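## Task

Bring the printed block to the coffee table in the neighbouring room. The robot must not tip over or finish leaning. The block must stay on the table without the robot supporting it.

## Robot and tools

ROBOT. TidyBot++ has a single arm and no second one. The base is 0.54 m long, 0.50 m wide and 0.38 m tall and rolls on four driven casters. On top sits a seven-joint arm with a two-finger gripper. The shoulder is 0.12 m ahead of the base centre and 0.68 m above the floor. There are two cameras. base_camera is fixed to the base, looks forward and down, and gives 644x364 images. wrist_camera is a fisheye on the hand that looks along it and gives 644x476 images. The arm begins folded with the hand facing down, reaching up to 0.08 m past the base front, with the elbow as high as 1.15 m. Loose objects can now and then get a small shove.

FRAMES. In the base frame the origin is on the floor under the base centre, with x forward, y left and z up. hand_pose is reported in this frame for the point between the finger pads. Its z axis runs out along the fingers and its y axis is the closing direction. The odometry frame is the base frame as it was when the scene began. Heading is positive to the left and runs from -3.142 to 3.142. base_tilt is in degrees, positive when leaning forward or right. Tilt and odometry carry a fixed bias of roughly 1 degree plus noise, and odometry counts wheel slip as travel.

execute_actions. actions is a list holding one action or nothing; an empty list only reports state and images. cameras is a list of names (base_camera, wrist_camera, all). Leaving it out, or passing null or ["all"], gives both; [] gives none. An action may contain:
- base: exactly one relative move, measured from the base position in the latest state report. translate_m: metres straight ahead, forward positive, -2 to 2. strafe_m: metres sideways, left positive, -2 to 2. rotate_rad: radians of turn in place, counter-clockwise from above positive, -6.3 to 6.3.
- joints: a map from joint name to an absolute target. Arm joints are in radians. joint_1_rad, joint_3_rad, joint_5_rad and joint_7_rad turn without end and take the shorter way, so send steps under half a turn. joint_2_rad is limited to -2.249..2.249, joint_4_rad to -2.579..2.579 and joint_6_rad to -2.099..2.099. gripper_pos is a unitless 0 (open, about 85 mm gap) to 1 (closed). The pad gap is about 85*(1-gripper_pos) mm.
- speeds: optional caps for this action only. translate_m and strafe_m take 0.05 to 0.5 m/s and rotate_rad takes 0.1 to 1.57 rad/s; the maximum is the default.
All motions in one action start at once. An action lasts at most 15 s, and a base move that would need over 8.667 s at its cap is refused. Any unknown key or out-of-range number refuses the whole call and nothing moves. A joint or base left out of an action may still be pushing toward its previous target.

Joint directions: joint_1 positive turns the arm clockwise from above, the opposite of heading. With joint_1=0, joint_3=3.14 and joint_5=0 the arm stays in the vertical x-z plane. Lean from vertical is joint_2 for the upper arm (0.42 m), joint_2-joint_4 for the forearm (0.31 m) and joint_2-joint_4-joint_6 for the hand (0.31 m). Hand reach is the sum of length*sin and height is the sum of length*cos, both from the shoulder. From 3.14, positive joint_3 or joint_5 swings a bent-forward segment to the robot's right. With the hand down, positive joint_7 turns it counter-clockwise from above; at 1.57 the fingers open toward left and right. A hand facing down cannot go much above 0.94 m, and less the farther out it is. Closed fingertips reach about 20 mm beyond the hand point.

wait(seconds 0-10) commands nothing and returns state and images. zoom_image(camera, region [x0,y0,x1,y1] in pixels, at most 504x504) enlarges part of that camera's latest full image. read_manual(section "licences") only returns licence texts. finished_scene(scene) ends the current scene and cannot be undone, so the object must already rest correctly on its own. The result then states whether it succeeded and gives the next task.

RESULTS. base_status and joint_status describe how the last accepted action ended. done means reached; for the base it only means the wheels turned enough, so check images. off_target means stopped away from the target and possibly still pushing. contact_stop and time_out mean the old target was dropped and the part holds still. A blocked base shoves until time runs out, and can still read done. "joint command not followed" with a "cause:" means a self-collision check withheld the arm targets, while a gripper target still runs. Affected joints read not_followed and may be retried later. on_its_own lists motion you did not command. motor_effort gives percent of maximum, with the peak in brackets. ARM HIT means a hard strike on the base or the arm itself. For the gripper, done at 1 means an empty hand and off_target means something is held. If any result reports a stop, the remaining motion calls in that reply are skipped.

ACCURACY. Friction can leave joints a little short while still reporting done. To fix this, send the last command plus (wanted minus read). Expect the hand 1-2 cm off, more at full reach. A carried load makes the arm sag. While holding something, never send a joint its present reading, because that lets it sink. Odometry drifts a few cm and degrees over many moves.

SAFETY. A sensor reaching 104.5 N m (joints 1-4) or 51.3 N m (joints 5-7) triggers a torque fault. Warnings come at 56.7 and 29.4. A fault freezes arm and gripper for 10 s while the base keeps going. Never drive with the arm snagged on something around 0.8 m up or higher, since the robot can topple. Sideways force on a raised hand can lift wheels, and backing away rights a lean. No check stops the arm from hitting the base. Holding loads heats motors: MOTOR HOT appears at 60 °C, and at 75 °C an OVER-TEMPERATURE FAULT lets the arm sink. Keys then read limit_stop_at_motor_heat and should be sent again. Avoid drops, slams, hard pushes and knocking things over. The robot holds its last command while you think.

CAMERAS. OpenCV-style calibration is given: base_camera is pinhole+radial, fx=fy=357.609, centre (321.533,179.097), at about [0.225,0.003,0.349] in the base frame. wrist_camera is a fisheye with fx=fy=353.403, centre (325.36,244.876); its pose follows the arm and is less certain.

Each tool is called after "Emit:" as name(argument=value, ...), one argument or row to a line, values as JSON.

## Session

Emit:
execute_actions(
  actions=[],
)

Scene clock: 0.00 s.
base_odometry: x=+0.000 y=+0.000 heading=+0.000 (m, m, rad; odometry frame)
base_tilt: forward=+0.5 right=+0.4 (deg)
base_status: not commanded
joint_positions: joint_1_rad=+0.009 joint_2_rad=-0.364 joint_3_rad=+3.170 joint_4_rad=-2.500 joint_5_rad=-0.032 joint_6_rad=-0.888 joint_7_rad=+1.578 gripper_pos=+0.000
joint_status: not commanded
motor_effort: joint_1_rad=+1 joint_2_rad=-2 joint_3_rad=+2 joint_4_rad=+13 joint_5_rad=+0 joint_6_rad=+1 joint_7_rad=+0 (%)
hand_pose: x=+0.2718 y=+0.0044 z=+0.5978 quat_wxyz=(-0.017, +0.998, -0.024, +0.059) (m; base frame)
pictures: base_camera, wrist_camera
camera_calibration (this result's frames):
wrist_camera: T_world_to_cam=[[-0.0511079, -0.998308, -0.0277268, 0.0336933], [-0.994585, 0.0533935, -0.0891563, 0.377739], [0.0904859, 0.0230201, -0.995632, 0.702305], [0, 0, 0, 1]] pos_world=[0.313867, -0.00269969, 0.733849]
Images, in order (width x height): base_camera 644x364, wrist_camera 644x476.

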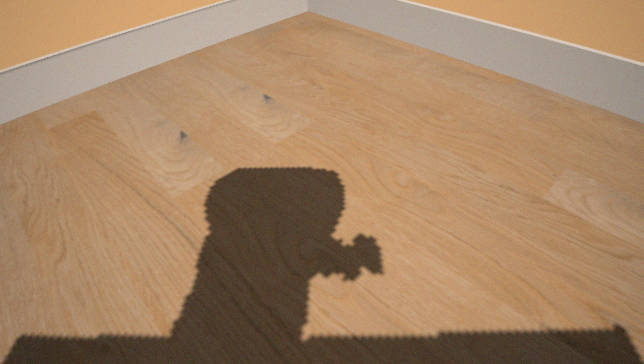

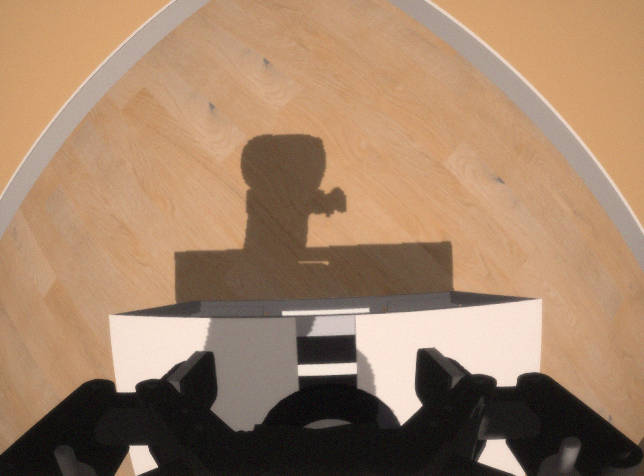

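Emit:
execute_actions(
  actions=[
    {"base":{"rotate_rad":3.14},"joints":{"joint_2_rad":-1.0,"joint_4_rad":-1.2,"joint_6_rad":-1.75,"joint_3_rad":3.13,"joint_5_rad":0.02}},
  ],
)

Scene clock: 3.60 s.
base_odometry: x=+0.000 y=+0.000 heading=+3.140 (m, m, rad; odometry frame)
base_tilt: forward=+0.5 right=+0.4 (deg)
base_status: done
joint_positions: joint_1_rad=+0.009 joint_2_rad=-0.991 joint_3_rad=+3.148 joint_4_rad=-1.213 joint_5_rad=-0.023 joint_6_rad=-1.714 joint_7_rad=+1.578 gripper_pos=+0.000
joint_status: all done
motor_effort: joint_1_rad=+0(0) joint_2_rad=+23(26) joint_3_rad=+2(4) joint_4_rad=+9(20) joint_5_rad=+0(1) joint_6_rad=+8(7) joint_7_rad=+0(0) (%)
hand_pose: x=+0.1271 y=+0.0060 z=+1.1080 quat_wxyz=(-0.005, +0.824, +0.004, +0.567) (m; base frame)
pictures: base_camera, wrist_camera
camera_calibration (this result's frames):
wrist_camera: T_world_to_cam=[[0.00195946, -0.999989, -0.00435106, 0.00940729], [-0.382478, 0.00327079, -0.923959, 1.12666], [0.923963, 0.00347464, -0.382467, 0.438172], [0, 0, 0, 1]] pos_world=[0.0260481, 0.00419963, 1.20861]
Images, in order (width x height): base_camera 644x364, wrist_camera 644x476.

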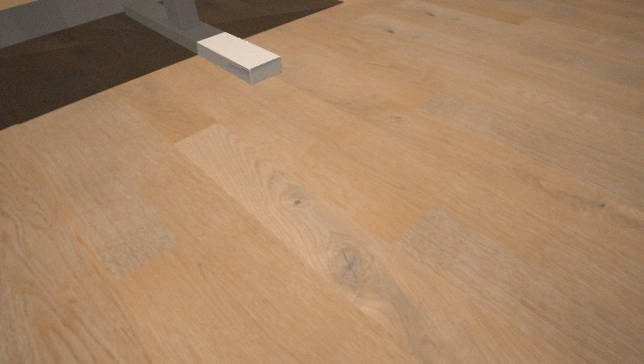

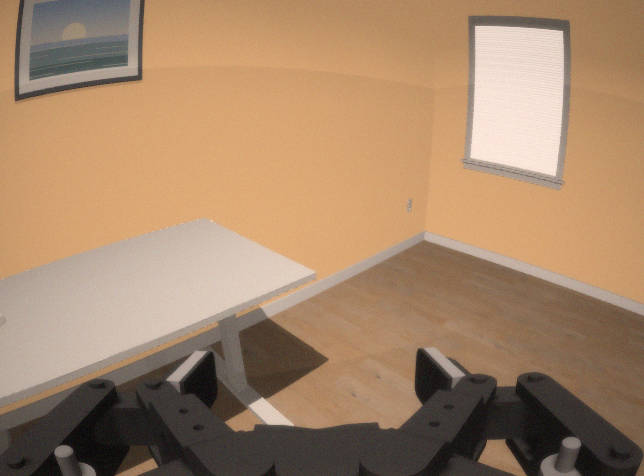

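Emit:
execute_actions(
  actions=[
    {"base":{"rotate_rad":0.85},"joints":{"joint_6_rad":-1.95}},
  ],
)

Scene clock: 5.57 s.
base_odometry: x=+0.000 y=+0.000 heading=-2.294 (m, m, rad; odometry frame)
base_tilt: forward=+0.5 right=+0.4 (deg)
base_status: done
joint_positions: joint_1_rad=+0.009 joint_2_rad=-0.992 joint_3_rad=+3.148 joint_4_rad=-1.213 joint_5_rad=-0.022 joint_6_rad=-1.934 joint_7_rad=+1.578 gripper_pos=+0.000
joint_status: all done
motor_effort: joint_1_rad=+1(2) joint_2_rad=+24(26) joint_3_rad=+2(2) joint_4_rad=+8(9) joint_5_rad=+0(0) joint_6_rad=+7(10) joint_7_rad=+0(0) (%)
hand_pose: x=+0.0953 y=+0.0063 z=+1.0471 quat_wxyz=(-0.005, +0.881, +0.005, +0.474) (m; base frame)
pictures: base_camera, wrist_camera
camera_calibration (this result's frames):
wrist_camera: T_world_to_cam=[[0.00317444, -0.999991, -0.0028272, 0.00775495], [-0.574214, 0.000491837, -0.818705, 0.966367], [0.818699, 0.00422235, -0.574208, 0.654997], [0, 0, 0, 1]] pos_world=[0.0186321, 0.00451396, 1.1673]
Images, in order (width x height): base_camera 644x364, wrist_camera 644x476.

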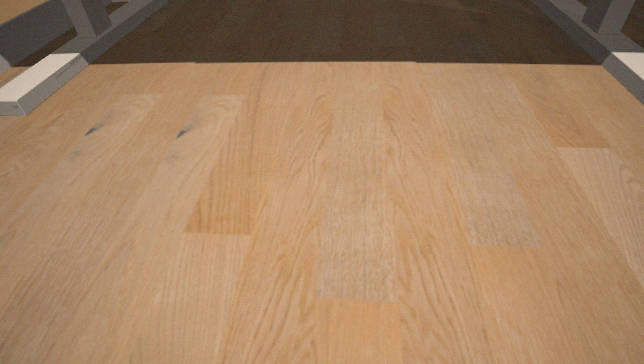

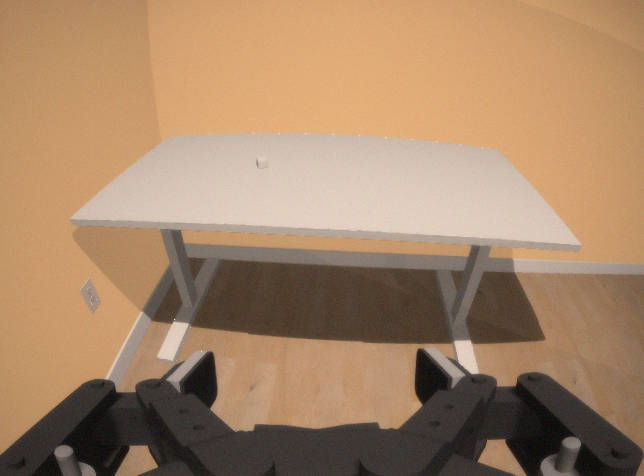

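Emit:
execute_actions(
  actions=[
    {"base":{"strafe_m":0.22},"joints":{"joint_2_rad":0.44,"joint_4_rad":-0.89,"joint_6_rad":-1.63}},
  ],
  cameras=["wrist_camera"],
)

Emit:
execute_actions(
  actions=[
    {"base":{"translate_m":0.4},"speeds":{"translate_m":0.3}},
  ],
)

Scene clock: 9.93 s.
base_odometry: x=+0.165 y=-0.146 heading=-2.293 (m, m, rad; odometry frame)
base_tilt: forward=+0.5 right=+0.4 (deg)
base_status: done
joint_positions: joint_1_rad=+0.010 joint_2_rad=+0.430 joint_3_rad=+3.143 joint_4_rad=-0.911 joint_5_rad=-0.019 joint_6_rad=-1.666 joint_7_rad=+1.578 gripper_pos=+0.000
joint_status: all done
motor_effort: joint_1_rad=+1(3) joint_2_rad=-37(39) joint_3_rad=+1(4) joint_4_rad=+18(18) joint_5_rad=+0(1) joint_6_rad=+1(7) joint_7_rad=+0(0) (%)
hand_pose: x=+0.6423 y=+0.0013 z=+0.8277 quat_wxyz=(-0.009, +0.998, -0.001, +0.068) (m; base frame)
pictures: wrist_camera
camera_calibration (this result's frames):
wrist_camera: T_world_to_cam=[[-0.00568415, -0.999943, -0.00901368, 0.0112355], [-0.994188, 0.00662008, -0.107458, 0.781797], [0.107512, 0.00835048, -0.994169, 0.885633], [0, 0, 0, 1]] pos_world=[0.682101, -0.00133614, 0.964581]
Images, in order (width x height): wrist_camera 644x476.

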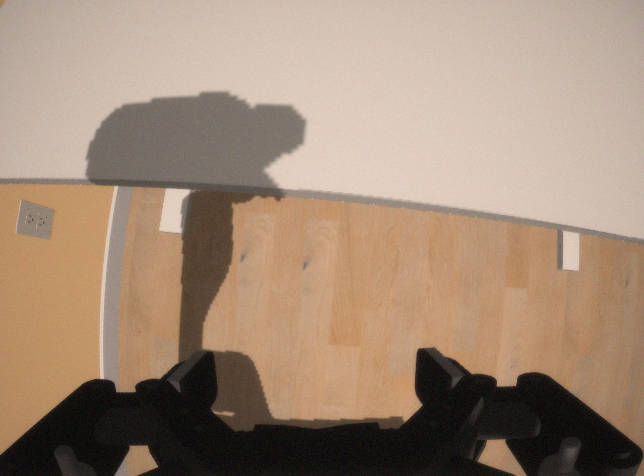

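Scene clock: 12.23 s.
base_odometry: x=-0.099 y=-0.446 heading=-2.293 (m, m, rad; odometry frame)
base_tilt: forward=+0.5 right=+0.4 (deg)
base_status: done
joint_positions: joint_1_rad=+0.010 joint_2_rad=+0.431 joint_3_rad=+3.143 joint_4_rad=-0.908 joint_5_rad=-0.019 joint_6_rad=-1.664 joint_7_rad=+1.578 gripper_pos=+0.000
joint_status: not commanded
motor_effort: joint_1_rad=+1(2) joint_2_rad=-38(40) joint_3_rad=+1(0) joint_4_rad=+17(19) joint_5_rad=+0(1) joint_6_rad=+1(2) joint_7_rad=+0(0) (%)
hand_pose: x=+0.6438 y=+0.0012 z=+0.8277 quat_wxyz=(-0.008, +0.998, -0.001, +0.069) (m; base frame)
pictures: base_camera, wrist_camera
camera_calibration (this result's frames):
wrist_camera: T_world_to_cam=[[-0.00576658, -0.999945, -0.00871023, 0.0109366], [-0.99387, 0.0066928, -0.110354, 0.785548], [0.110407, 0.00802047, -0.993854, 0.883339], [0, 0, 0, 1]] pos_world=[0.683269, -0.00140627, 0.964694]
Images, in order (width x height): base_camera 644x364, wrist_camera 644x476.

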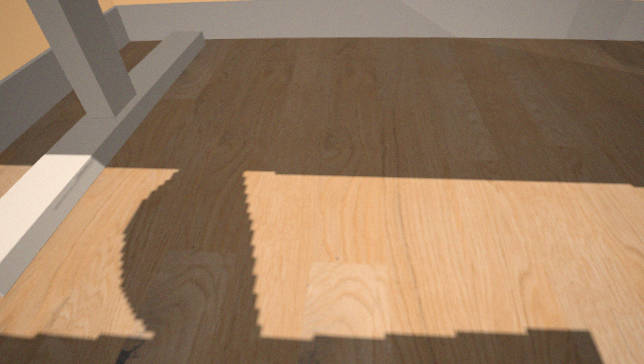

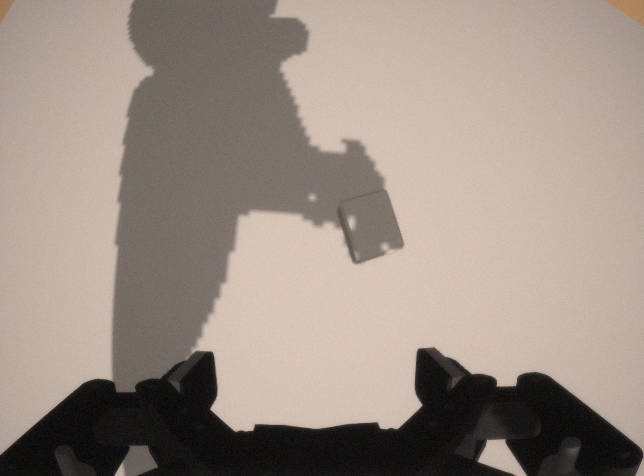

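Emit:
execute_actions(
  actions=[
    {"base":{"strafe_m":-0.03},"joints":{"joint_2_rad":0.55,"joint_6_rad":-1.52,"joint_7_rad":1.9,"gripper_pos":0.2}},
  ],
  cameras=["wrist_camera"],
)

Scene clock: 14.17 s.
base_odometry: x=-0.122 y=-0.426 heading=-2.293 (m, m, rad; odometry frame)
base_tilt: forward=+0.5 right=+0.4 (deg)
base_status: done
joint_positions: joint_1_rad=+0.014 joint_2_rad=+0.545 joint_3_rad=+3.143 joint_4_rad=-0.905 joint_5_rad=-0.018 joint_6_rad=-1.553 joint_7_rad=+1.885 gripper_pos=+0.200
joint_status: all done
motor_effort: joint_1_rad=+0(1) joint_2_rad=-41(45) joint_3_rad=+1(1) joint_4_rad=+17(19) joint_5_rad=+0(1) joint_6_rad=+1(1) joint_7_rad=+0(1) (%)
hand_pose: x=+0.6923 y=-0.0016 z=+0.7709 quat_wxyz=(+0.003, +0.986, +0.149, +0.070) (m; base frame)
pictures: wrist_camera
camera_calibration (this result's frames):
wrist_camera: T_world_to_cam=[[0.288195, -0.95697, 0.0339568, -0.228416], [-0.950706, -0.290187, -0.109317, 0.796275], [0.114467, -0.000778397, -0.993427, 0.818441], [0, 0, 0, 1]] pos_world=[0.729167, 0.0131188, 0.907864]
Images, in order (width x height): wrist_camera 644x476.

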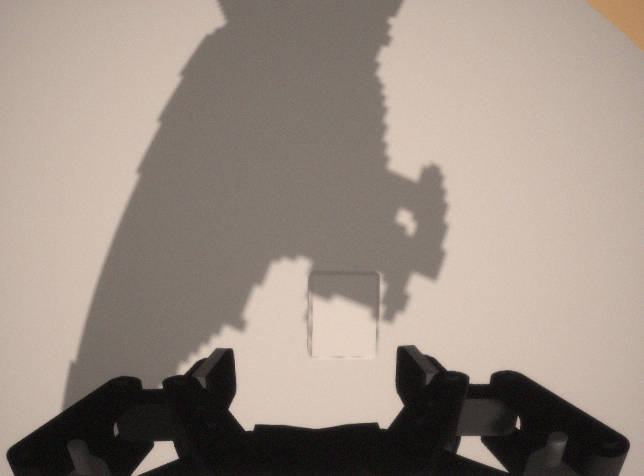

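Emit:
execute_actions(
  actions=[
    {"base":{"translate_m":0.01},"speeds":{"translate_m":0.05},"joints":{"joint_2_rad":0.59,"joint_6_rad":-1.48}},
  ],
  cameras=["wrist_camera"],
)

Scene clock: 15.63 s.
base_odometry: x=-0.129 y=-0.434 heading=-2.293 (m, m, rad; odometry frame)
base_tilt: forward=+0.6 right=+0.4 (deg)
base_status: done
joint_positions: joint_1_rad=+0.014 joint_2_rad=+0.577 joint_3_rad=+3.143 joint_4_rad=-0.903 joint_5_rad=-0.018 joint_6_rad=-1.513 joint_7_rad=+1.885 gripper_pos=+0.200
joint_status: all done
motor_effort: joint_1_rad=+1(2) joint_2_rad=-43(45) joint_3_rad=+1(0) joint_4_rad=+17(19) joint_5_rad=+0(1) joint_6_rad=+1(2) joint_7_rad=+0(0) (%)
hand_pose: x=+0.7075 y=-0.0019 z=+0.7550 quat_wxyz=(+0.003, +0.986, +0.149, +0.074) (m; base frame)
pictures: wrist_camera
camera_calibration (this result's frames):
wrist_camera: T_world_to_cam=[[0.287177, -0.957166, 0.0369241, -0.234031], [-0.949805, -0.289539, -0.118476, 0.815199], [0.124092, -0.00104698, -0.99227, 0.793168], [0, 0, 0, 1]] pos_world=[0.743063, 0.0128562, 0.89226]
Images, in order (width x height): wrist_camera 644x476.

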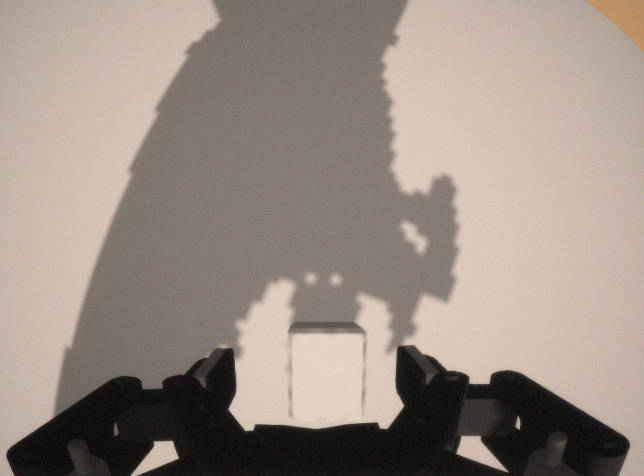

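Emit:
execute_actions(
  actions=[
    {"joints":{"gripper_pos":1}},
  ],
  cameras=["wrist_camera"],
)

Emit:
execute_actions(
  actions=[
    {"joints":{"joint_2_rad":0.3}},
  ],
  cameras=["wrist_camera"],
)

Scene clock: 16.90 s.
base_odometry: x=-0.129 y=-0.434 heading=-2.293 (m, m, rad; odometry frame)
base_tilt: forward=+0.5 right=+0.4 (deg)
base_status: not commanded
joint_positions: joint_1_rad=+0.014 joint_2_rad=+0.577 joint_3_rad=+3.143 joint_4_rad=-0.901 joint_5_rad=-0.018 joint_6_rad=-1.513 joint_7_rad=+1.885 gripper_pos=+0.687
joint_status: gripper_pos off_target (ended at +0.687, target +1.000)
motor_effort: joint_1_rad=+1(0) joint_2_rad=-41(43) joint_3_rad=+1(0) joint_4_rad=+17(18) joint_5_rad=+0(0) joint_6_rad=+2(2) joint_7_rad=+0(0) (%)
hand_pose: x=+0.7080 y=-0.0019 z=+0.7556 quat_wxyz=(+0.004, +0.986, +0.149, +0.075) (m; base frame)
pictures: wrist_camera
camera_calibration (this result's frames):
wrist_camera: T_world_to_cam=[[0.287109, -0.957164, 0.037489, -0.234606], [-0.949582, -0.289544, -0.120246, 0.816996], [0.12595, -0.00107513, -0.992036, 0.792239], [0, 0, 0, 1]] pos_world=[0.74338, 0.012852, 0.892965]
Images, in order (width x height): wrist_camera 644x476.

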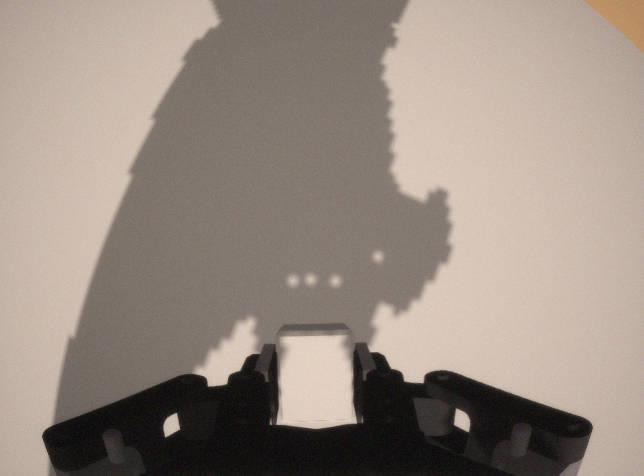

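Scene clock: 18.47 s.
base_odometry: x=-0.129 y=-0.434 heading=-2.293 (m, m, rad; odometry frame)
base_tilt: forward=+0.5 right=+0.4 (deg)
base_status: not commanded
joint_positions: joint_1_rad=+0.014 joint_2_rad=+0.295 joint_3_rad=+3.143 joint_4_rad=-0.899 joint_5_rad=-0.018 joint_6_rad=-1.513 joint_7_rad=+1.885 gripper_pos=+0.687
joint_status: all done
motor_effort: joint_1_rad=+0(1) joint_2_rad=-33(47) joint_3_rad=+1(1) joint_4_rad=+18(19) joint_5_rad=-1(0) joint_6_rad=+4(4) joint_7_rad=+0(0) (%)
hand_pose: x=+0.6648 y=-0.0013 z=+0.9176 quat_wxyz=(+0.027, +0.965, +0.147, +0.214) (m; base frame)
pictures: wrist_camera
camera_calibration (this result's frames):
wrist_camera: T_world_to_cam=[[0.264516, -0.956841, 0.120361, -0.288689], [-0.877885, -0.290569, -0.380641, 0.986844], [0.399186, -0.00497738, -0.916857, 0.707716], [0, 0, 0, 1]] pos_world=[0.660189, 0.0140394, 1.05925]
Images, in order (width x height): wrist_camera 644x476.

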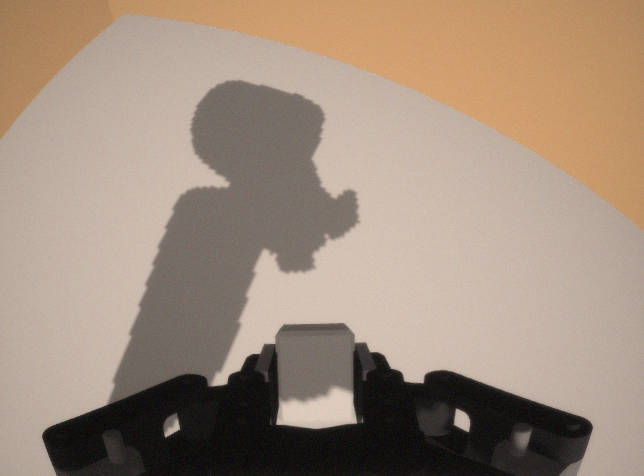

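Emit:
execute_actions(
  actions=[
    {"base":{"translate_m":-0.3},"joints":{"joint_2_rad":-1.0,"joint_4_rad":-1.2,"joint_6_rad":-1.7,"joint_7_rad":1.57}},
  ],
  cameras=[],
)

Emit:
execute_actions(
  actions=[
    {"base":{"rotate_rad":-3.19},"joints":{"joint_1_rad":-0.8}},
  ],
)

Scene clock: 21.47 s.
base_odometry: x=+0.070 y=-0.208 heading=-2.293 (m, m, rad; odometry frame)
base_tilt: forward=+0.5 right=+0.4 (deg)
base_status: done
joint_positions: joint_1_rad=+0.014 joint_2_rad=-0.986 joint_3_rad=+3.143 joint_4_rad=-1.179 joint_5_rad=-0.018 joint_6_rad=-1.665 joint_7_rad=+1.595 gripper_pos=+0.687
joint_status: all done
motor_effort: joint_1_rad=+1(0) joint_2_rad=+23(38) joint_3_rad=+2(0) joint_4_rad=+9(20) joint_5_rad=+0(0) joint_6_rad=+8(9) joint_7_rad=+0(0) (%)
hand_pose: x=+0.1269 y=+0.0063 z=+1.1345 quat_wxyz=(+0.004, +0.801, +0.010, +0.599) (m; base frame)
pictures: none
No camera images: the call's "cameras" was empty. Leave "cameras" out to get every camera's image.

Scene clock: 24.77 s.
base_odometry: x=+0.070 y=-0.208 heading=+0.801 (m, m, rad; odometry frame)
base_tilt: forward=+0.5 right=+0.4 (deg)
base_status: done
joint_positions: joint_1_rad=-0.794 joint_2_rad=-0.986 joint_3_rad=+3.143 joint_4_rad=-1.181 joint_5_rad=-0.018 joint_6_rad=-1.665 joint_7_rad=+1.595 gripper_pos=+0.687
joint_status: all done
motor_effort: joint_1_rad=+1(2) joint_2_rad=+23(26) joint_3_rad=+2(3) joint_4_rad=+9(9) joint_5_rad=+0(0) joint_6_rad=+8(9) joint_7_rad=+0(0) (%)
hand_pose: x=+0.1202 y=+0.0104 z=+1.1339 quat_wxyz=(-0.231, +0.733, +0.324, +0.552) (m; base frame)
pictures: base_camera, wrist_camera
camera_calibration (this result's frames):
wrist_camera: T_world_to_cam=[[0.722597, -0.69107, 0.0165774, -0.0996465], [-0.203094, -0.23516, -0.950501, 1.15893], [0.660762, 0.683463, -0.310278, 0.397124], [0, 0, 0, 1]] pos_world=[0.0449721, -0.067748, 1.22644]
Images, in order (width x height): base_camera 644x364, wrist_camera 644x476.

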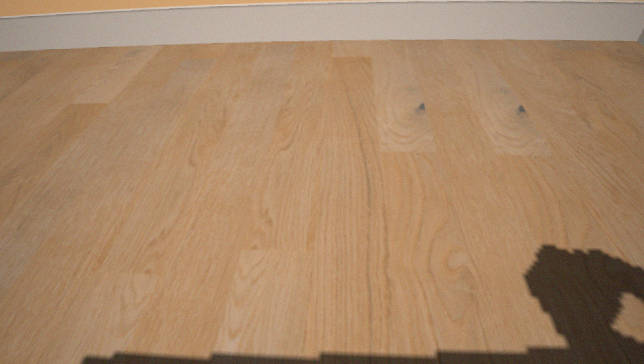

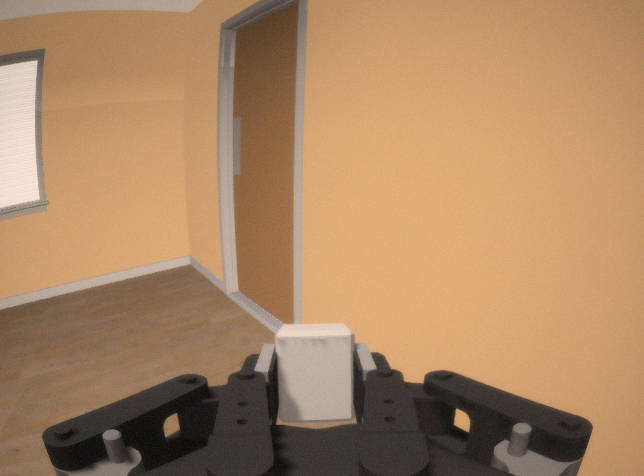

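Emit:
execute_actions(
  actions=[
    {"base":{"strafe_m":1.57},"joints":{"joint_1_rad":0}},
  ],
  cameras=[],
)

Emit:
execute_actions(
  actions=[
    {"base":{"translate_m":0.3}},
  ],
)

Scene clock: 29.77 s.
base_odometry: x=-1.056 y=+0.886 heading=+0.800 (m, m, rad; odometry frame)
base_tilt: forward=+0.5 right=+0.4 (deg)
base_status: done
joint_positions: joint_1_rad=-0.004 joint_2_rad=-0.987 joint_3_rad=+3.142 joint_4_rad=-1.181 joint_5_rad=-0.017 joint_6_rad=-1.665 joint_7_rad=+1.595 gripper_pos=+0.687
joint_status: all done
motor_effort: joint_1_rad=+1(2) joint_2_rad=+24(27) joint_3_rad=+2(3) joint_4_rad=+9(9) joint_5_rad=+0(1) joint_6_rad=+9(9) joint_7_rad=+0(0) (%)
hand_pose: x=+0.1268 y=+0.0064 z=+1.1338 quat_wxyz=(+0.000, +0.801, +0.017, +0.599) (m; base frame)
pictures: none
No camera images: the call's "cameras" was empty. Leave "cameras" out to get every camera's image.

Scene clock: 31.67 s.
base_odometry: x=-0.847 y=+1.101 heading=+0.800 (m, m, rad; odometry frame)
base_tilt: forward=+0.5 right=+0.4 (deg)
base_status: done
joint_positions: joint_1_rad=-0.004 joint_2_rad=-0.990 joint_3_rad=+3.142 joint_4_rad=-1.188 joint_5_rad=-0.017 joint_6_rad=-1.665 joint_7_rad=+1.595 gripper_pos=+0.687
joint_status: not commanded
motor_effort: joint_1_rad=+1(1) joint_2_rad=+23(28) joint_3_rad=+2(3) joint_4_rad=+9(10) joint_5_rad=+0(0) joint_6_rad=+9(9) joint_7_rad=+0(0) (%)
hand_pose: x=+0.1272 y=+0.0064 z=+1.1315 quat_wxyz=(+0.000, +0.802, +0.017, +0.597) (m; base frame)
pictures: base_camera, wrist_camera
camera_calibration (this result's frames):
wrist_camera: T_world_to_cam=[[0.0172107, -0.999704, 0.0171706, -0.0163974], [-0.313249, -0.0216998, -0.949423, 1.16858], [0.949515, 0.0109616, -0.31353, 0.365764], [0, 0, 0, 1]] pos_world=[0.0190387, 0.00495599, 1.22443]
Images, in order (width x height): base_camera 644x364, wrist_camera 644x476.

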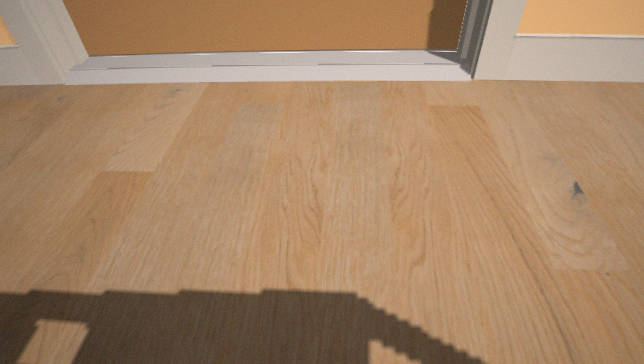

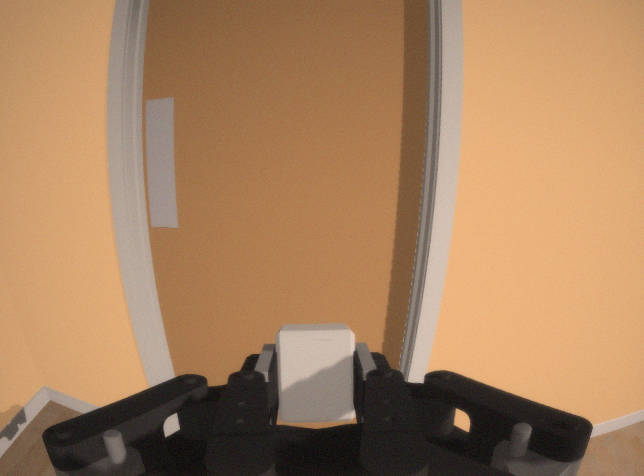

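Emit:
execute_actions(
  actions=[
    {"base":{"rotate_rad":-0.067}},
  ],
  cameras=[],
)

Emit:
execute_actions(
  actions=[
    {"base":{"strafe_m":0.25}},
  ],
  cameras=["base_camera"],
)

Emit:
execute_actions(
  actions=[
    {"base":{"translate_m":0.58}},
  ],
  cameras=["base_camera"],
)

Emit:
execute_actions(
  actions=[
    {"base":{"translate_m":0.35},"speeds":{"translate_m":0.1}},
  ],
)

Scene clock: 34.77 s.
base_odometry: x=-0.847 y=+1.102 heading=+0.733 (m, m, rad; odometry frame)
base_tilt: forward=+0.5 right=+0.4 (deg)
base_status: done
joint_positions: joint_1_rad=-0.004 joint_2_rad=-0.990 joint_3_rad=+3.142 joint_4_rad=-1.188 joint_5_rad=-0.017 joint_6_rad=-1.665 joint_7_rad=+1.595 gripper_pos=+0.687
joint_status: not commanded
motor_effort: joint_1_rad=+0(1) joint_2_rad=+24(25) joint_3_rad=+2(3) joint_4_rad=+9(9) joint_5_rad=+0(0) joint_6_rad=+9(9) joint_7_rad=+0(0) (%)
hand_pose: x=+0.1272 y=+0.0064 z=+1.1315 quat_wxyz=(+0.000, +0.802, +0.016, +0.597) (m; base frame)
pictures: none
No camera images: the call's "cameras" was empty. Leave "cameras" out to get every camera's image.

Scene clock: 36.53 s.
base_odometry: x=-1.015 y=+1.287 heading=+0.733 (m, m, rad; odometry frame)
base_tilt: forward=+0.5 right=+0.4 (deg)
base_status: done
joint_positions: joint_1_rad=+0.002 joint_2_rad=-0.990 joint_3_rad=+3.140 joint_4_rad=-1.188 joint_5_rad=-0.017 joint_6_rad=-1.665 joint_7_rad=+1.595 gripper_pos=+0.687
joint_status: not commanded
motor_effort: joint_1_rad=+1(4) joint_2_rad=+24(25) joint_3_rad=+2(4) joint_4_rad=+9(9) joint_5_rad=+0(1) joint_6_rad=+8(9) joint_7_rad=+0(0) (%)
hand_pose: x=+0.1272 y=+0.0070 z=+1.1315 quat_wxyz=(+0.002, +0.802, +0.015, +0.597) (m; base frame)
pictures: base_camera
Images, in order (width x height): base_camera 644x364.

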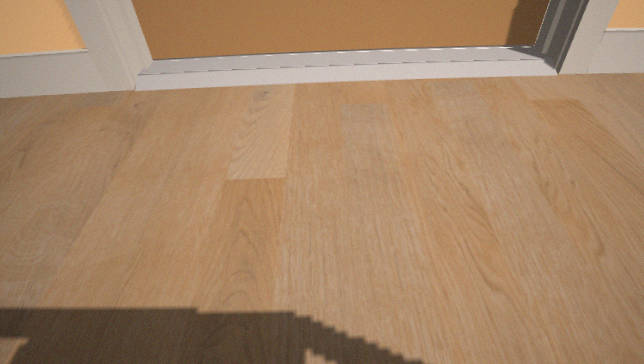

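Scene clock: 39.07 s.
base_odometry: x=-0.584 y=+1.676 heading=+0.733 (m, m, rad; odometry frame)
base_tilt: forward=+0.5 right=+0.4 (deg)
base_status: done
joint_positions: joint_1_rad=+0.002 joint_2_rad=-0.992 joint_3_rad=+3.140 joint_4_rad=-1.188 joint_5_rad=-0.017 joint_6_rad=-1.665 joint_7_rad=+1.595 gripper_pos=+0.687
joint_status: not commanded
motor_effort: joint_1_rad=+1(0) joint_2_rad=+24(28) joint_3_rad=+2(3) joint_4_rad=+9(10) joint_5_rad=+0(1) joint_6_rad=+8(9) joint_7_rad=+0(0) (%)
hand_pose: x=+0.1262 y=+0.0070 z=+1.1313 quat_wxyz=(+0.002, +0.802, +0.015, +0.598) (m; base frame)
pictures: base_camera
Images, in order (width x height): base_camera 644x364.

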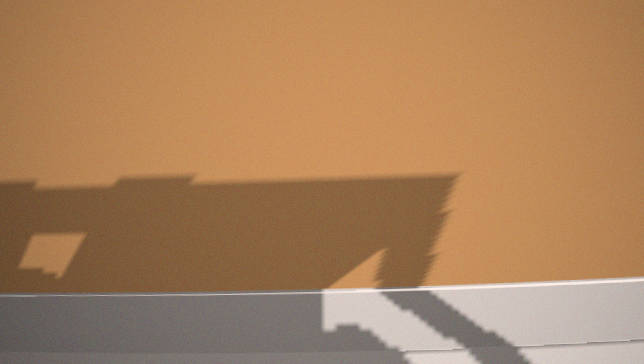

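Scene clock: 46.20 s.
base_odometry: x=-0.447 y=+1.800 heading=+0.737 (m, m, rad; odometry frame)
base_tilt: forward=+0.4 right=+0.4 (deg)
base_status: translate_m time_out (by the wheels' count: +0.185 of +0.350)
joint_positions: joint_1_rad=+0.000 joint_2_rad=-0.998 joint_3_rad=+3.134 joint_4_rad=-1.193 joint_5_rad=-0.002 joint_6_rad=-1.667 joint_7_rad=+1.595 gripper_pos=+0.687
joint_status: not commanded
motor_effort: joint_1_rad=+1(8) joint_2_rad=+23(33) joint_3_rad=+2(11) joint_4_rad=+9(13) joint_5_rad=+0(4) joint_6_rad=+8(10) joint_7_rad=+0(0) (%)
hand_pose: x=+0.1245 y=+0.0049 z=+1.1286 quat_wxyz=(+0.008, +0.802, +0.014, +0.597) (m; base frame)
pictures: base_camera, wrist_camera
camera_calibration (this result's frames):
wrist_camera: T_world_to_cam=[[0.00332469, -0.999635, 0.0268241, -0.0269305], [-0.313431, -0.0265143, -0.949241, 1.16482], [0.949605, -0.00525159, -0.313405, 0.367357], [0, 0, 0, 1]] pos_world=[0.0163369, 0.0058929, 1.22155]
Images, in order (width x height): base_camera 644x364, wrist_camera 644x476.

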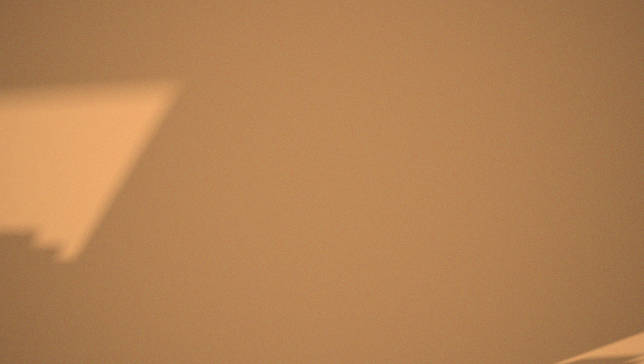

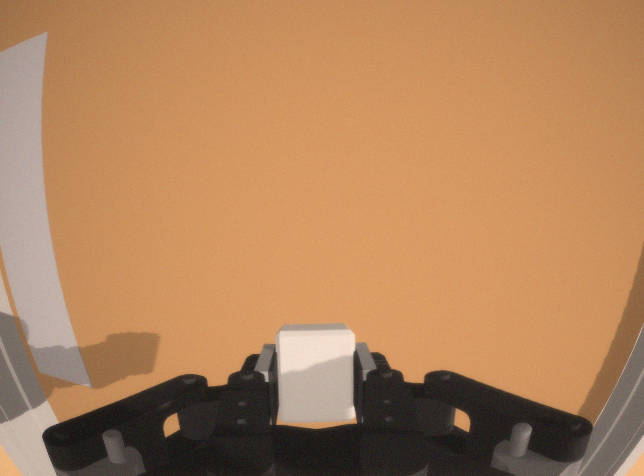

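Emit:
execute_actions(
  actions=[
    {"base":{"translate_m":-0.55}},
  ],
  cameras=[],
)

Emit:
execute_actions(
  actions=[
    {"joints":{"joint_1_rad":-0.35,"joint_2_rad":0.9,"joint_4_rad":-1.0,"joint_6_rad":-1.7}},
  ],
)

Scene clock: 50.13 s.
base_odometry: x=-0.855 y=+1.431 heading=+0.736 (m, m, rad; odometry frame)
base_tilt: forward=+0.5 right=+0.4 (deg)
base_status: done
joint_positions: joint_1_rad=+0.000 joint_2_rad=-1.000 joint_3_rad=+3.134 joint_4_rad=-1.194 joint_5_rad=-0.002 joint_6_rad=-1.667 joint_7_rad=+1.595 gripper_pos=+0.687
joint_status: not commanded
motor_effort: joint_1_rad=+0(0) joint_2_rad=+24(30) joint_3_rad=+2(3) joint_4_rad=+9(13) joint_5_rad=+0(1) joint_6_rad=+8(9) joint_7_rad=+0(0) (%)
hand_pose: x=+0.1238 y=+0.0049 z=+1.1281 quat_wxyz=(+0.008, +0.802, +0.014, +0.597) (m; base frame)
pictures: none
No camera images: the call's "cameras" was empty. Leave "cameras" out to get every camera's image.

Scene clock: 53.40 s.
base_odometry: x=-0.854 y=+1.431 heading=+0.736 (m, m, rad; odometry frame)
base_tilt: forward=+0.6 right=+0.4 (deg)
base_status: not commanded
joint_positions: joint_1_rad=-0.339 joint_2_rad=+0.890 joint_3_rad=+3.134 joint_4_rad=-1.020 joint_5_rad=-0.002 joint_6_rad=-1.667 joint_7_rad=+1.595 gripper_pos=+0.687
joint_status: all done
motor_effort: joint_1_rad=+0(0) joint_2_rad=-47(50) joint_3_rad=+0(2) joint_4_rad=+13(17) joint_5_rad=+0(1) joint_6_rad=-4(10) joint_7_rad=+0(0) (%)
hand_pose: x=+0.5811 y=+0.1682 z=+0.5598 quat_wxyz=(+0.030, +0.960, +0.179, -0.214) (m; base frame)
pictures: base_camera, wrist_camera
camera_calibration (this result's frames):
wrist_camera: T_world_to_cam=[[0.355797, -0.934528, -0.00816248, -0.0461768], [-0.834691, -0.321691, 0.446997, 0.343244], [-0.420357, -0.152227, -0.894498, 0.902476], [0, 0, 0, 1]] pos_world=[0.682294, 0.204646, 0.653457]
Images, in order (width x height): base_camera 644x364, wrist_camera 644x476.

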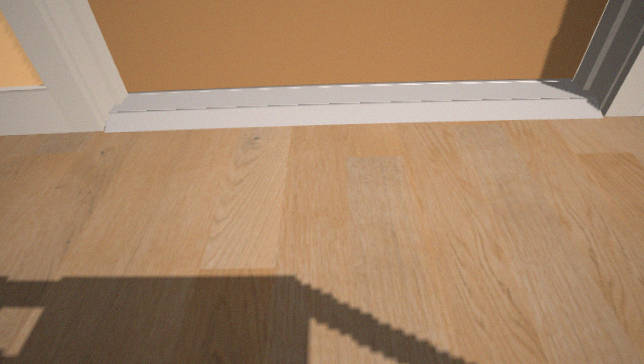

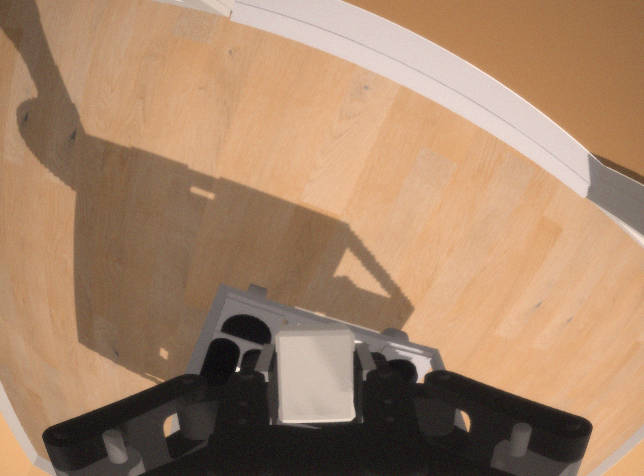

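Emit:
execute_actions(
  actions=[
    {"base":{"translate_m":0.25},"speeds":{"translate_m":0.08}},
  ],
)

Scene clock: 60.07 s.
base_odometry: x=-0.672 y=+1.597 heading=+0.734 (m, m, rad; odometry frame)
base_tilt: forward=+0.5 right=+0.3 (deg)
base_status: translate_m time_out (by the wheels' count: +0.247 of +0.250)
joint_positions: joint_1_rad=-0.445 joint_2_rad=+0.774 joint_3_rad=+3.063 joint_4_rad=-1.110 joint_5_rad=+0.006 joint_6_rad=-1.669 joint_7_rad=+1.595 gripper_pos=+0.687
joint_status: not commanded
motor_effort: joint_1_rad=+18(35) joint_2_rad=-19(48) joint_3_rad=+11(16) joint_4_rad=+33(41) joint_5_rad=-3(4) joint_6_rad=-3(6) joint_7_rad=+0(1) (%)
hand_pose: x=+0.5274 y=+0.2283 z=+0.6019 quat_wxyz=(+0.025, +0.944, +0.260, -0.204) (m; base frame)
pictures: base_camera, wrist_camera
camera_calibration (this result's frames):
wrist_camera: T_world_to_cam=[[0.499826, -0.864743, -0.0489179, -0.0379023], [-0.774113, -0.471347, 0.422588, 0.315907], [-0.388487, -0.173353, -0.905001, 0.921], [0, 0, 0, 1]] pos_world=[0.621289, 0.275784, 0.698153]
Images, in order (width x height): base_camera 644x364, wrist_camera 644x476.

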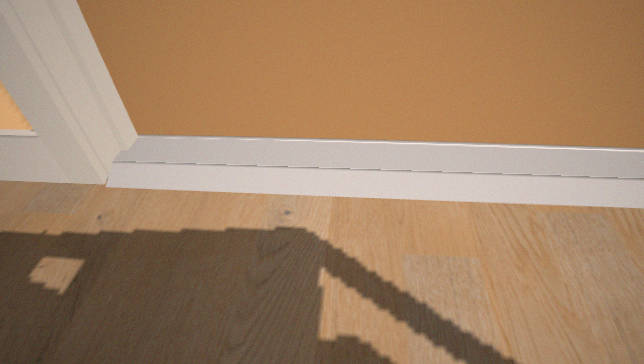

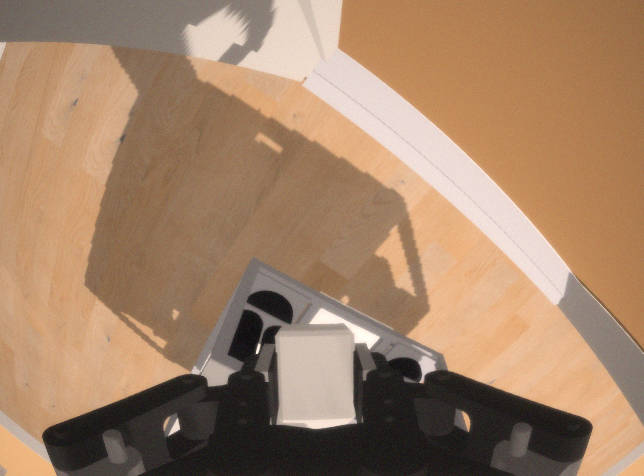

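Emit:
execute_actions(
  actions=[
    {"base":{"translate_m":-0.22}},
  ],
  cameras=[],
)

Emit:
execute_actions(
  actions=[
    {"base":{"rotate_rad":-0.12},"joints":{"joint_1_rad":0.2,"joint_3_rad":3.15}},
  ],
  cameras=["base_camera"],
)

Scene clock: 62.30 s.
base_odometry: x=-0.835 y=+1.449 heading=+0.734 (m, m, rad; odometry frame)
base_tilt: forward=+0.6 right=+0.4 (deg)
base_status: done
joint_positions: joint_1_rad=-0.352 joint_2_rad=+0.904 joint_3_rad=+3.122 joint_4_rad=-0.999 joint_5_rad=+0.006 joint_6_rad=-1.669 joint_7_rad=+1.595 gripper_pos=+0.687
joint_status: not commanded
motor_effort: joint_1_rad=+0(19) joint_2_rad=-48(52) joint_3_rad=+0(12) joint_4_rad=+14(32) joint_5_rad=+0(3) joint_6_rad=-4(4) joint_7_rad=+0(0) (%)
hand_pose: x=+0.5835 y=+0.1786 z=+0.5570 quat_wxyz=(+0.032, +0.958, +0.190, -0.211) (m; base frame)
pictures: none
No camera images: the call's "cameras" was empty. Leave "cameras" out to get every camera's image.

Scene clock: 64.07 s.
base_odometry: x=-0.835 y=+1.449 heading=+0.614 (m, m, rad; odometry frame)
base_tilt: forward=+0.5 right=+0.4 (deg)
base_status: done
joint_positions: joint_1_rad=+0.200 joint_2_rad=+0.904 joint_3_rad=+3.133 joint_4_rad=-0.999 joint_5_rad=+0.006 joint_6_rad=-1.669 joint_7_rad=+1.595 gripper_pos=+0.687
joint_status: all done
motor_effort: joint_1_rad=+0(8) joint_2_rad=-47(48) joint_3_rad=+0(4) joint_4_rad=+14(14) joint_5_rad=+0(2) joint_6_rad=-4(4) joint_7_rad=+0(0) (%)
hand_pose: x=+0.6074 y=-0.0958 z=+0.5569 quat_wxyz=(-0.024, +0.973, -0.082, -0.212) (m; base frame)
pictures: base_camera
Images, in order (width x height): base_camera 644x364.

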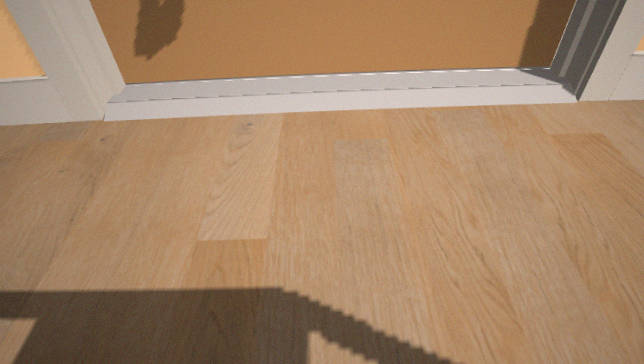

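Emit:
execute_actions(
  actions=[
    {"base":{"strafe_m":-0.08}},
  ],
  cameras=[],
)

Emit:
execute_actions(
  actions=[
    {"base":{"translate_m":0.3},"speeds":{"translate_m":0.1}},
  ],
)

Scene clock: 65.77 s.
base_odometry: x=-0.789 y=+1.384 heading=+0.613 (m, m, rad; odometry frame)
base_tilt: forward=+0.6 right=+0.4 (deg)
base_status: done
joint_positions: joint_1_rad=+0.204 joint_2_rad=+0.904 joint_3_rad=+3.137 joint_4_rad=-0.999 joint_5_rad=+0.006 joint_6_rad=-1.669 joint_7_rad=+1.595 gripper_pos=+0.687
joint_status: not commanded
motor_effort: joint_1_rad=+1(3) joint_2_rad=-47(49) joint_3_rad=+0(1) joint_4_rad=+13(14) joint_5_rad=+0(1) joint_6_rad=-3(4) joint_7_rad=+0(0) (%)
hand_pose: x=+0.6067 y=-0.0992 z=+0.5568 quat_wxyz=(-0.023, +0.973, -0.086, -0.212) (m; base frame)
pictures: none
No camera images: the call's "cameras" was empty. Leave "cameras" out to get every camera's image.

Scene clock: 72.03 s.
base_odometry: x=-0.547 y=+1.554 heading=+0.612 (m, m, rad; odometry frame)
base_tilt: forward=+0.5 right=+0.4 (deg)
base_status: translate_m time_out (by the wheels' count: +0.296 of +0.300)
joint_positions: joint_1_rad=+0.224 joint_2_rad=+0.826 joint_3_rad=+3.137 joint_4_rad=-1.145 joint_5_rad=+0.006 joint_6_rad=-1.670 joint_7_rad=+1.595 gripper_pos=+0.687
joint_status: not commanded
motor_effort: joint_1_rad=-5(10) joint_2_rad=-30(49) joint_3_rad=-1(3) joint_4_rad=+38(45) joint_5_rad=-3(4) joint_6_rad=-4(6) joint_7_rad=+0(0) (%)
hand_pose: x=+0.5577 y=-0.0988 z=+0.5712 quat_wxyz=(-0.029, +0.964, -0.095, -0.246) (m; base frame)
pictures: base_camera, wrist_camera
camera_calibration (this result's frames):
wrist_camera: T_world_to_cam=[[-0.196109, -0.980581, 0.00128713, 0.010562], [-0.847409, 0.170136, 0.502943, 0.256472], [-0.493396, 0.0975409, -0.864318, 0.910274], [0, 0, 0, 1]] pos_world=[0.668534, -0.122067, 0.657762]
Images, in order (width x height): base_camera 644x364, wrist_camera 644x476.

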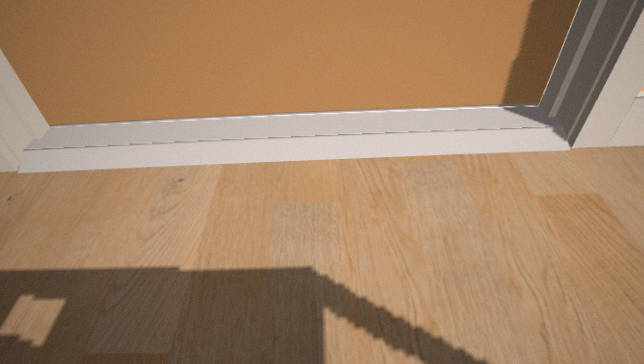

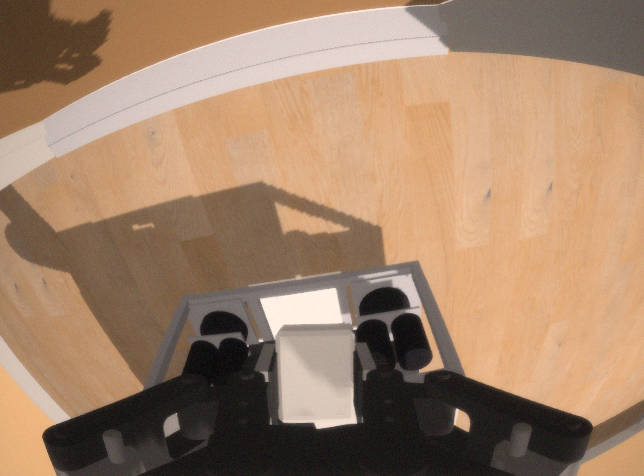

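Emit:
execute_actions(
  actions=[
    {"base":{"translate_m":-0.3}},
  ],
  cameras=[],
)

Emit:
execute_actions(
  actions=[
    {"joints":{"joint_1_rad":-0.2,"joint_2_rad":-0.6,"joint_4_rad":-1.2,"joint_6_rad":-0.8}},
  ],
)

Scene clock: 74.50 s.
base_odometry: x=-0.793 y=+1.381 heading=+0.612 (m, m, rad; odometry frame)
base_tilt: forward=+0.6 right=+0.4 (deg)
base_status: done
joint_positions: joint_1_rad=+0.201 joint_2_rad=+0.893 joint_3_rad=+3.138 joint_4_rad=-0.995 joint_5_rad=+0.006 joint_6_rad=-1.670 joint_7_rad=+1.595 gripper_pos=+0.687
joint_status: not commanded
motor_effort: joint_1_rad=+1(7) joint_2_rad=-48(51) joint_3_rad=+1(3) joint_4_rad=+14(36) joint_5_rad=+0(3) joint_6_rad=-4(5) joint_7_rad=+0(0) (%)
hand_pose: x=+0.6095 y=-0.0993 z=+0.5630 quat_wxyz=(-0.021, +0.975, -0.085, -0.206) (m; base frame)
pictures: none
No camera images: the call's "cameras" was empty. Leave "cameras" out to get every camera's image.

Scene clock: 77.50 s.
base_odometry: x=-0.793 y=+1.382 heading=+0.612 (m, m, rad; odometry frame)
base_tilt: forward=+0.5 right=+0.3 (deg)
base_status: not commanded
joint_positions: joint_1_rad=-0.187 joint_2_rad=-0.591 joint_3_rad=+3.138 joint_4_rad=-1.180 joint_5_rad=+0.006 joint_6_rad=-0.836 joint_7_rad=+1.595 gripper_pos=+0.687
joint_status: all done
motor_effort: joint_1_rad=+1(2) joint_2_rad=+5(50) joint_3_rad=+2(0) joint_4_rad=+15(19) joint_5_rad=+0(0) joint_6_rad=+9(8) joint_7_rad=+0(0) (%)
hand_pose: x=+0.3628 y=+0.0479 z=+1.3376 quat_wxyz=(-0.059, +0.650, +0.070, +0.754) (m; base frame)
pictures: base_camera, wrist_camera
camera_calibration (this result's frames):
wrist_camera: T_world_to_cam=[[0.171799, -0.984861, 0.0231122, -0.047236], [0.120174, -0.00233425, -0.99275, 1.33881], [0.977775, 0.173331, 0.117953, -0.388959], [0, 0, 0, 1]] pos_world=[0.22754, 0.024023, 1.37608]
Images, in order (width x height): base_camera 644x364, wrist_camera 644x476.

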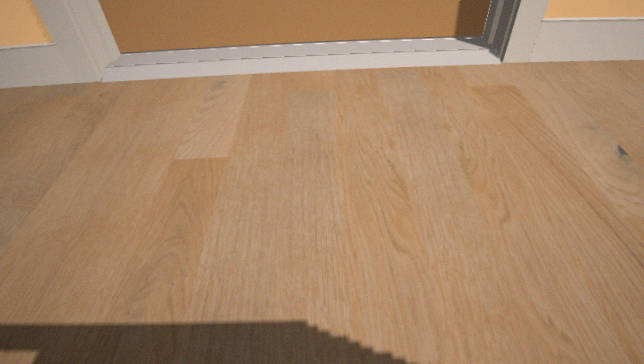

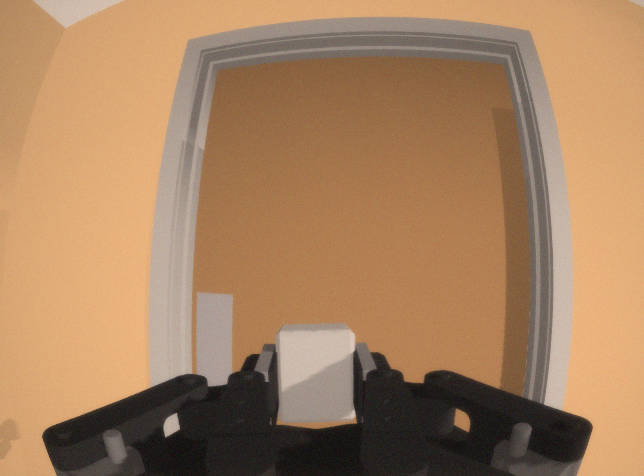

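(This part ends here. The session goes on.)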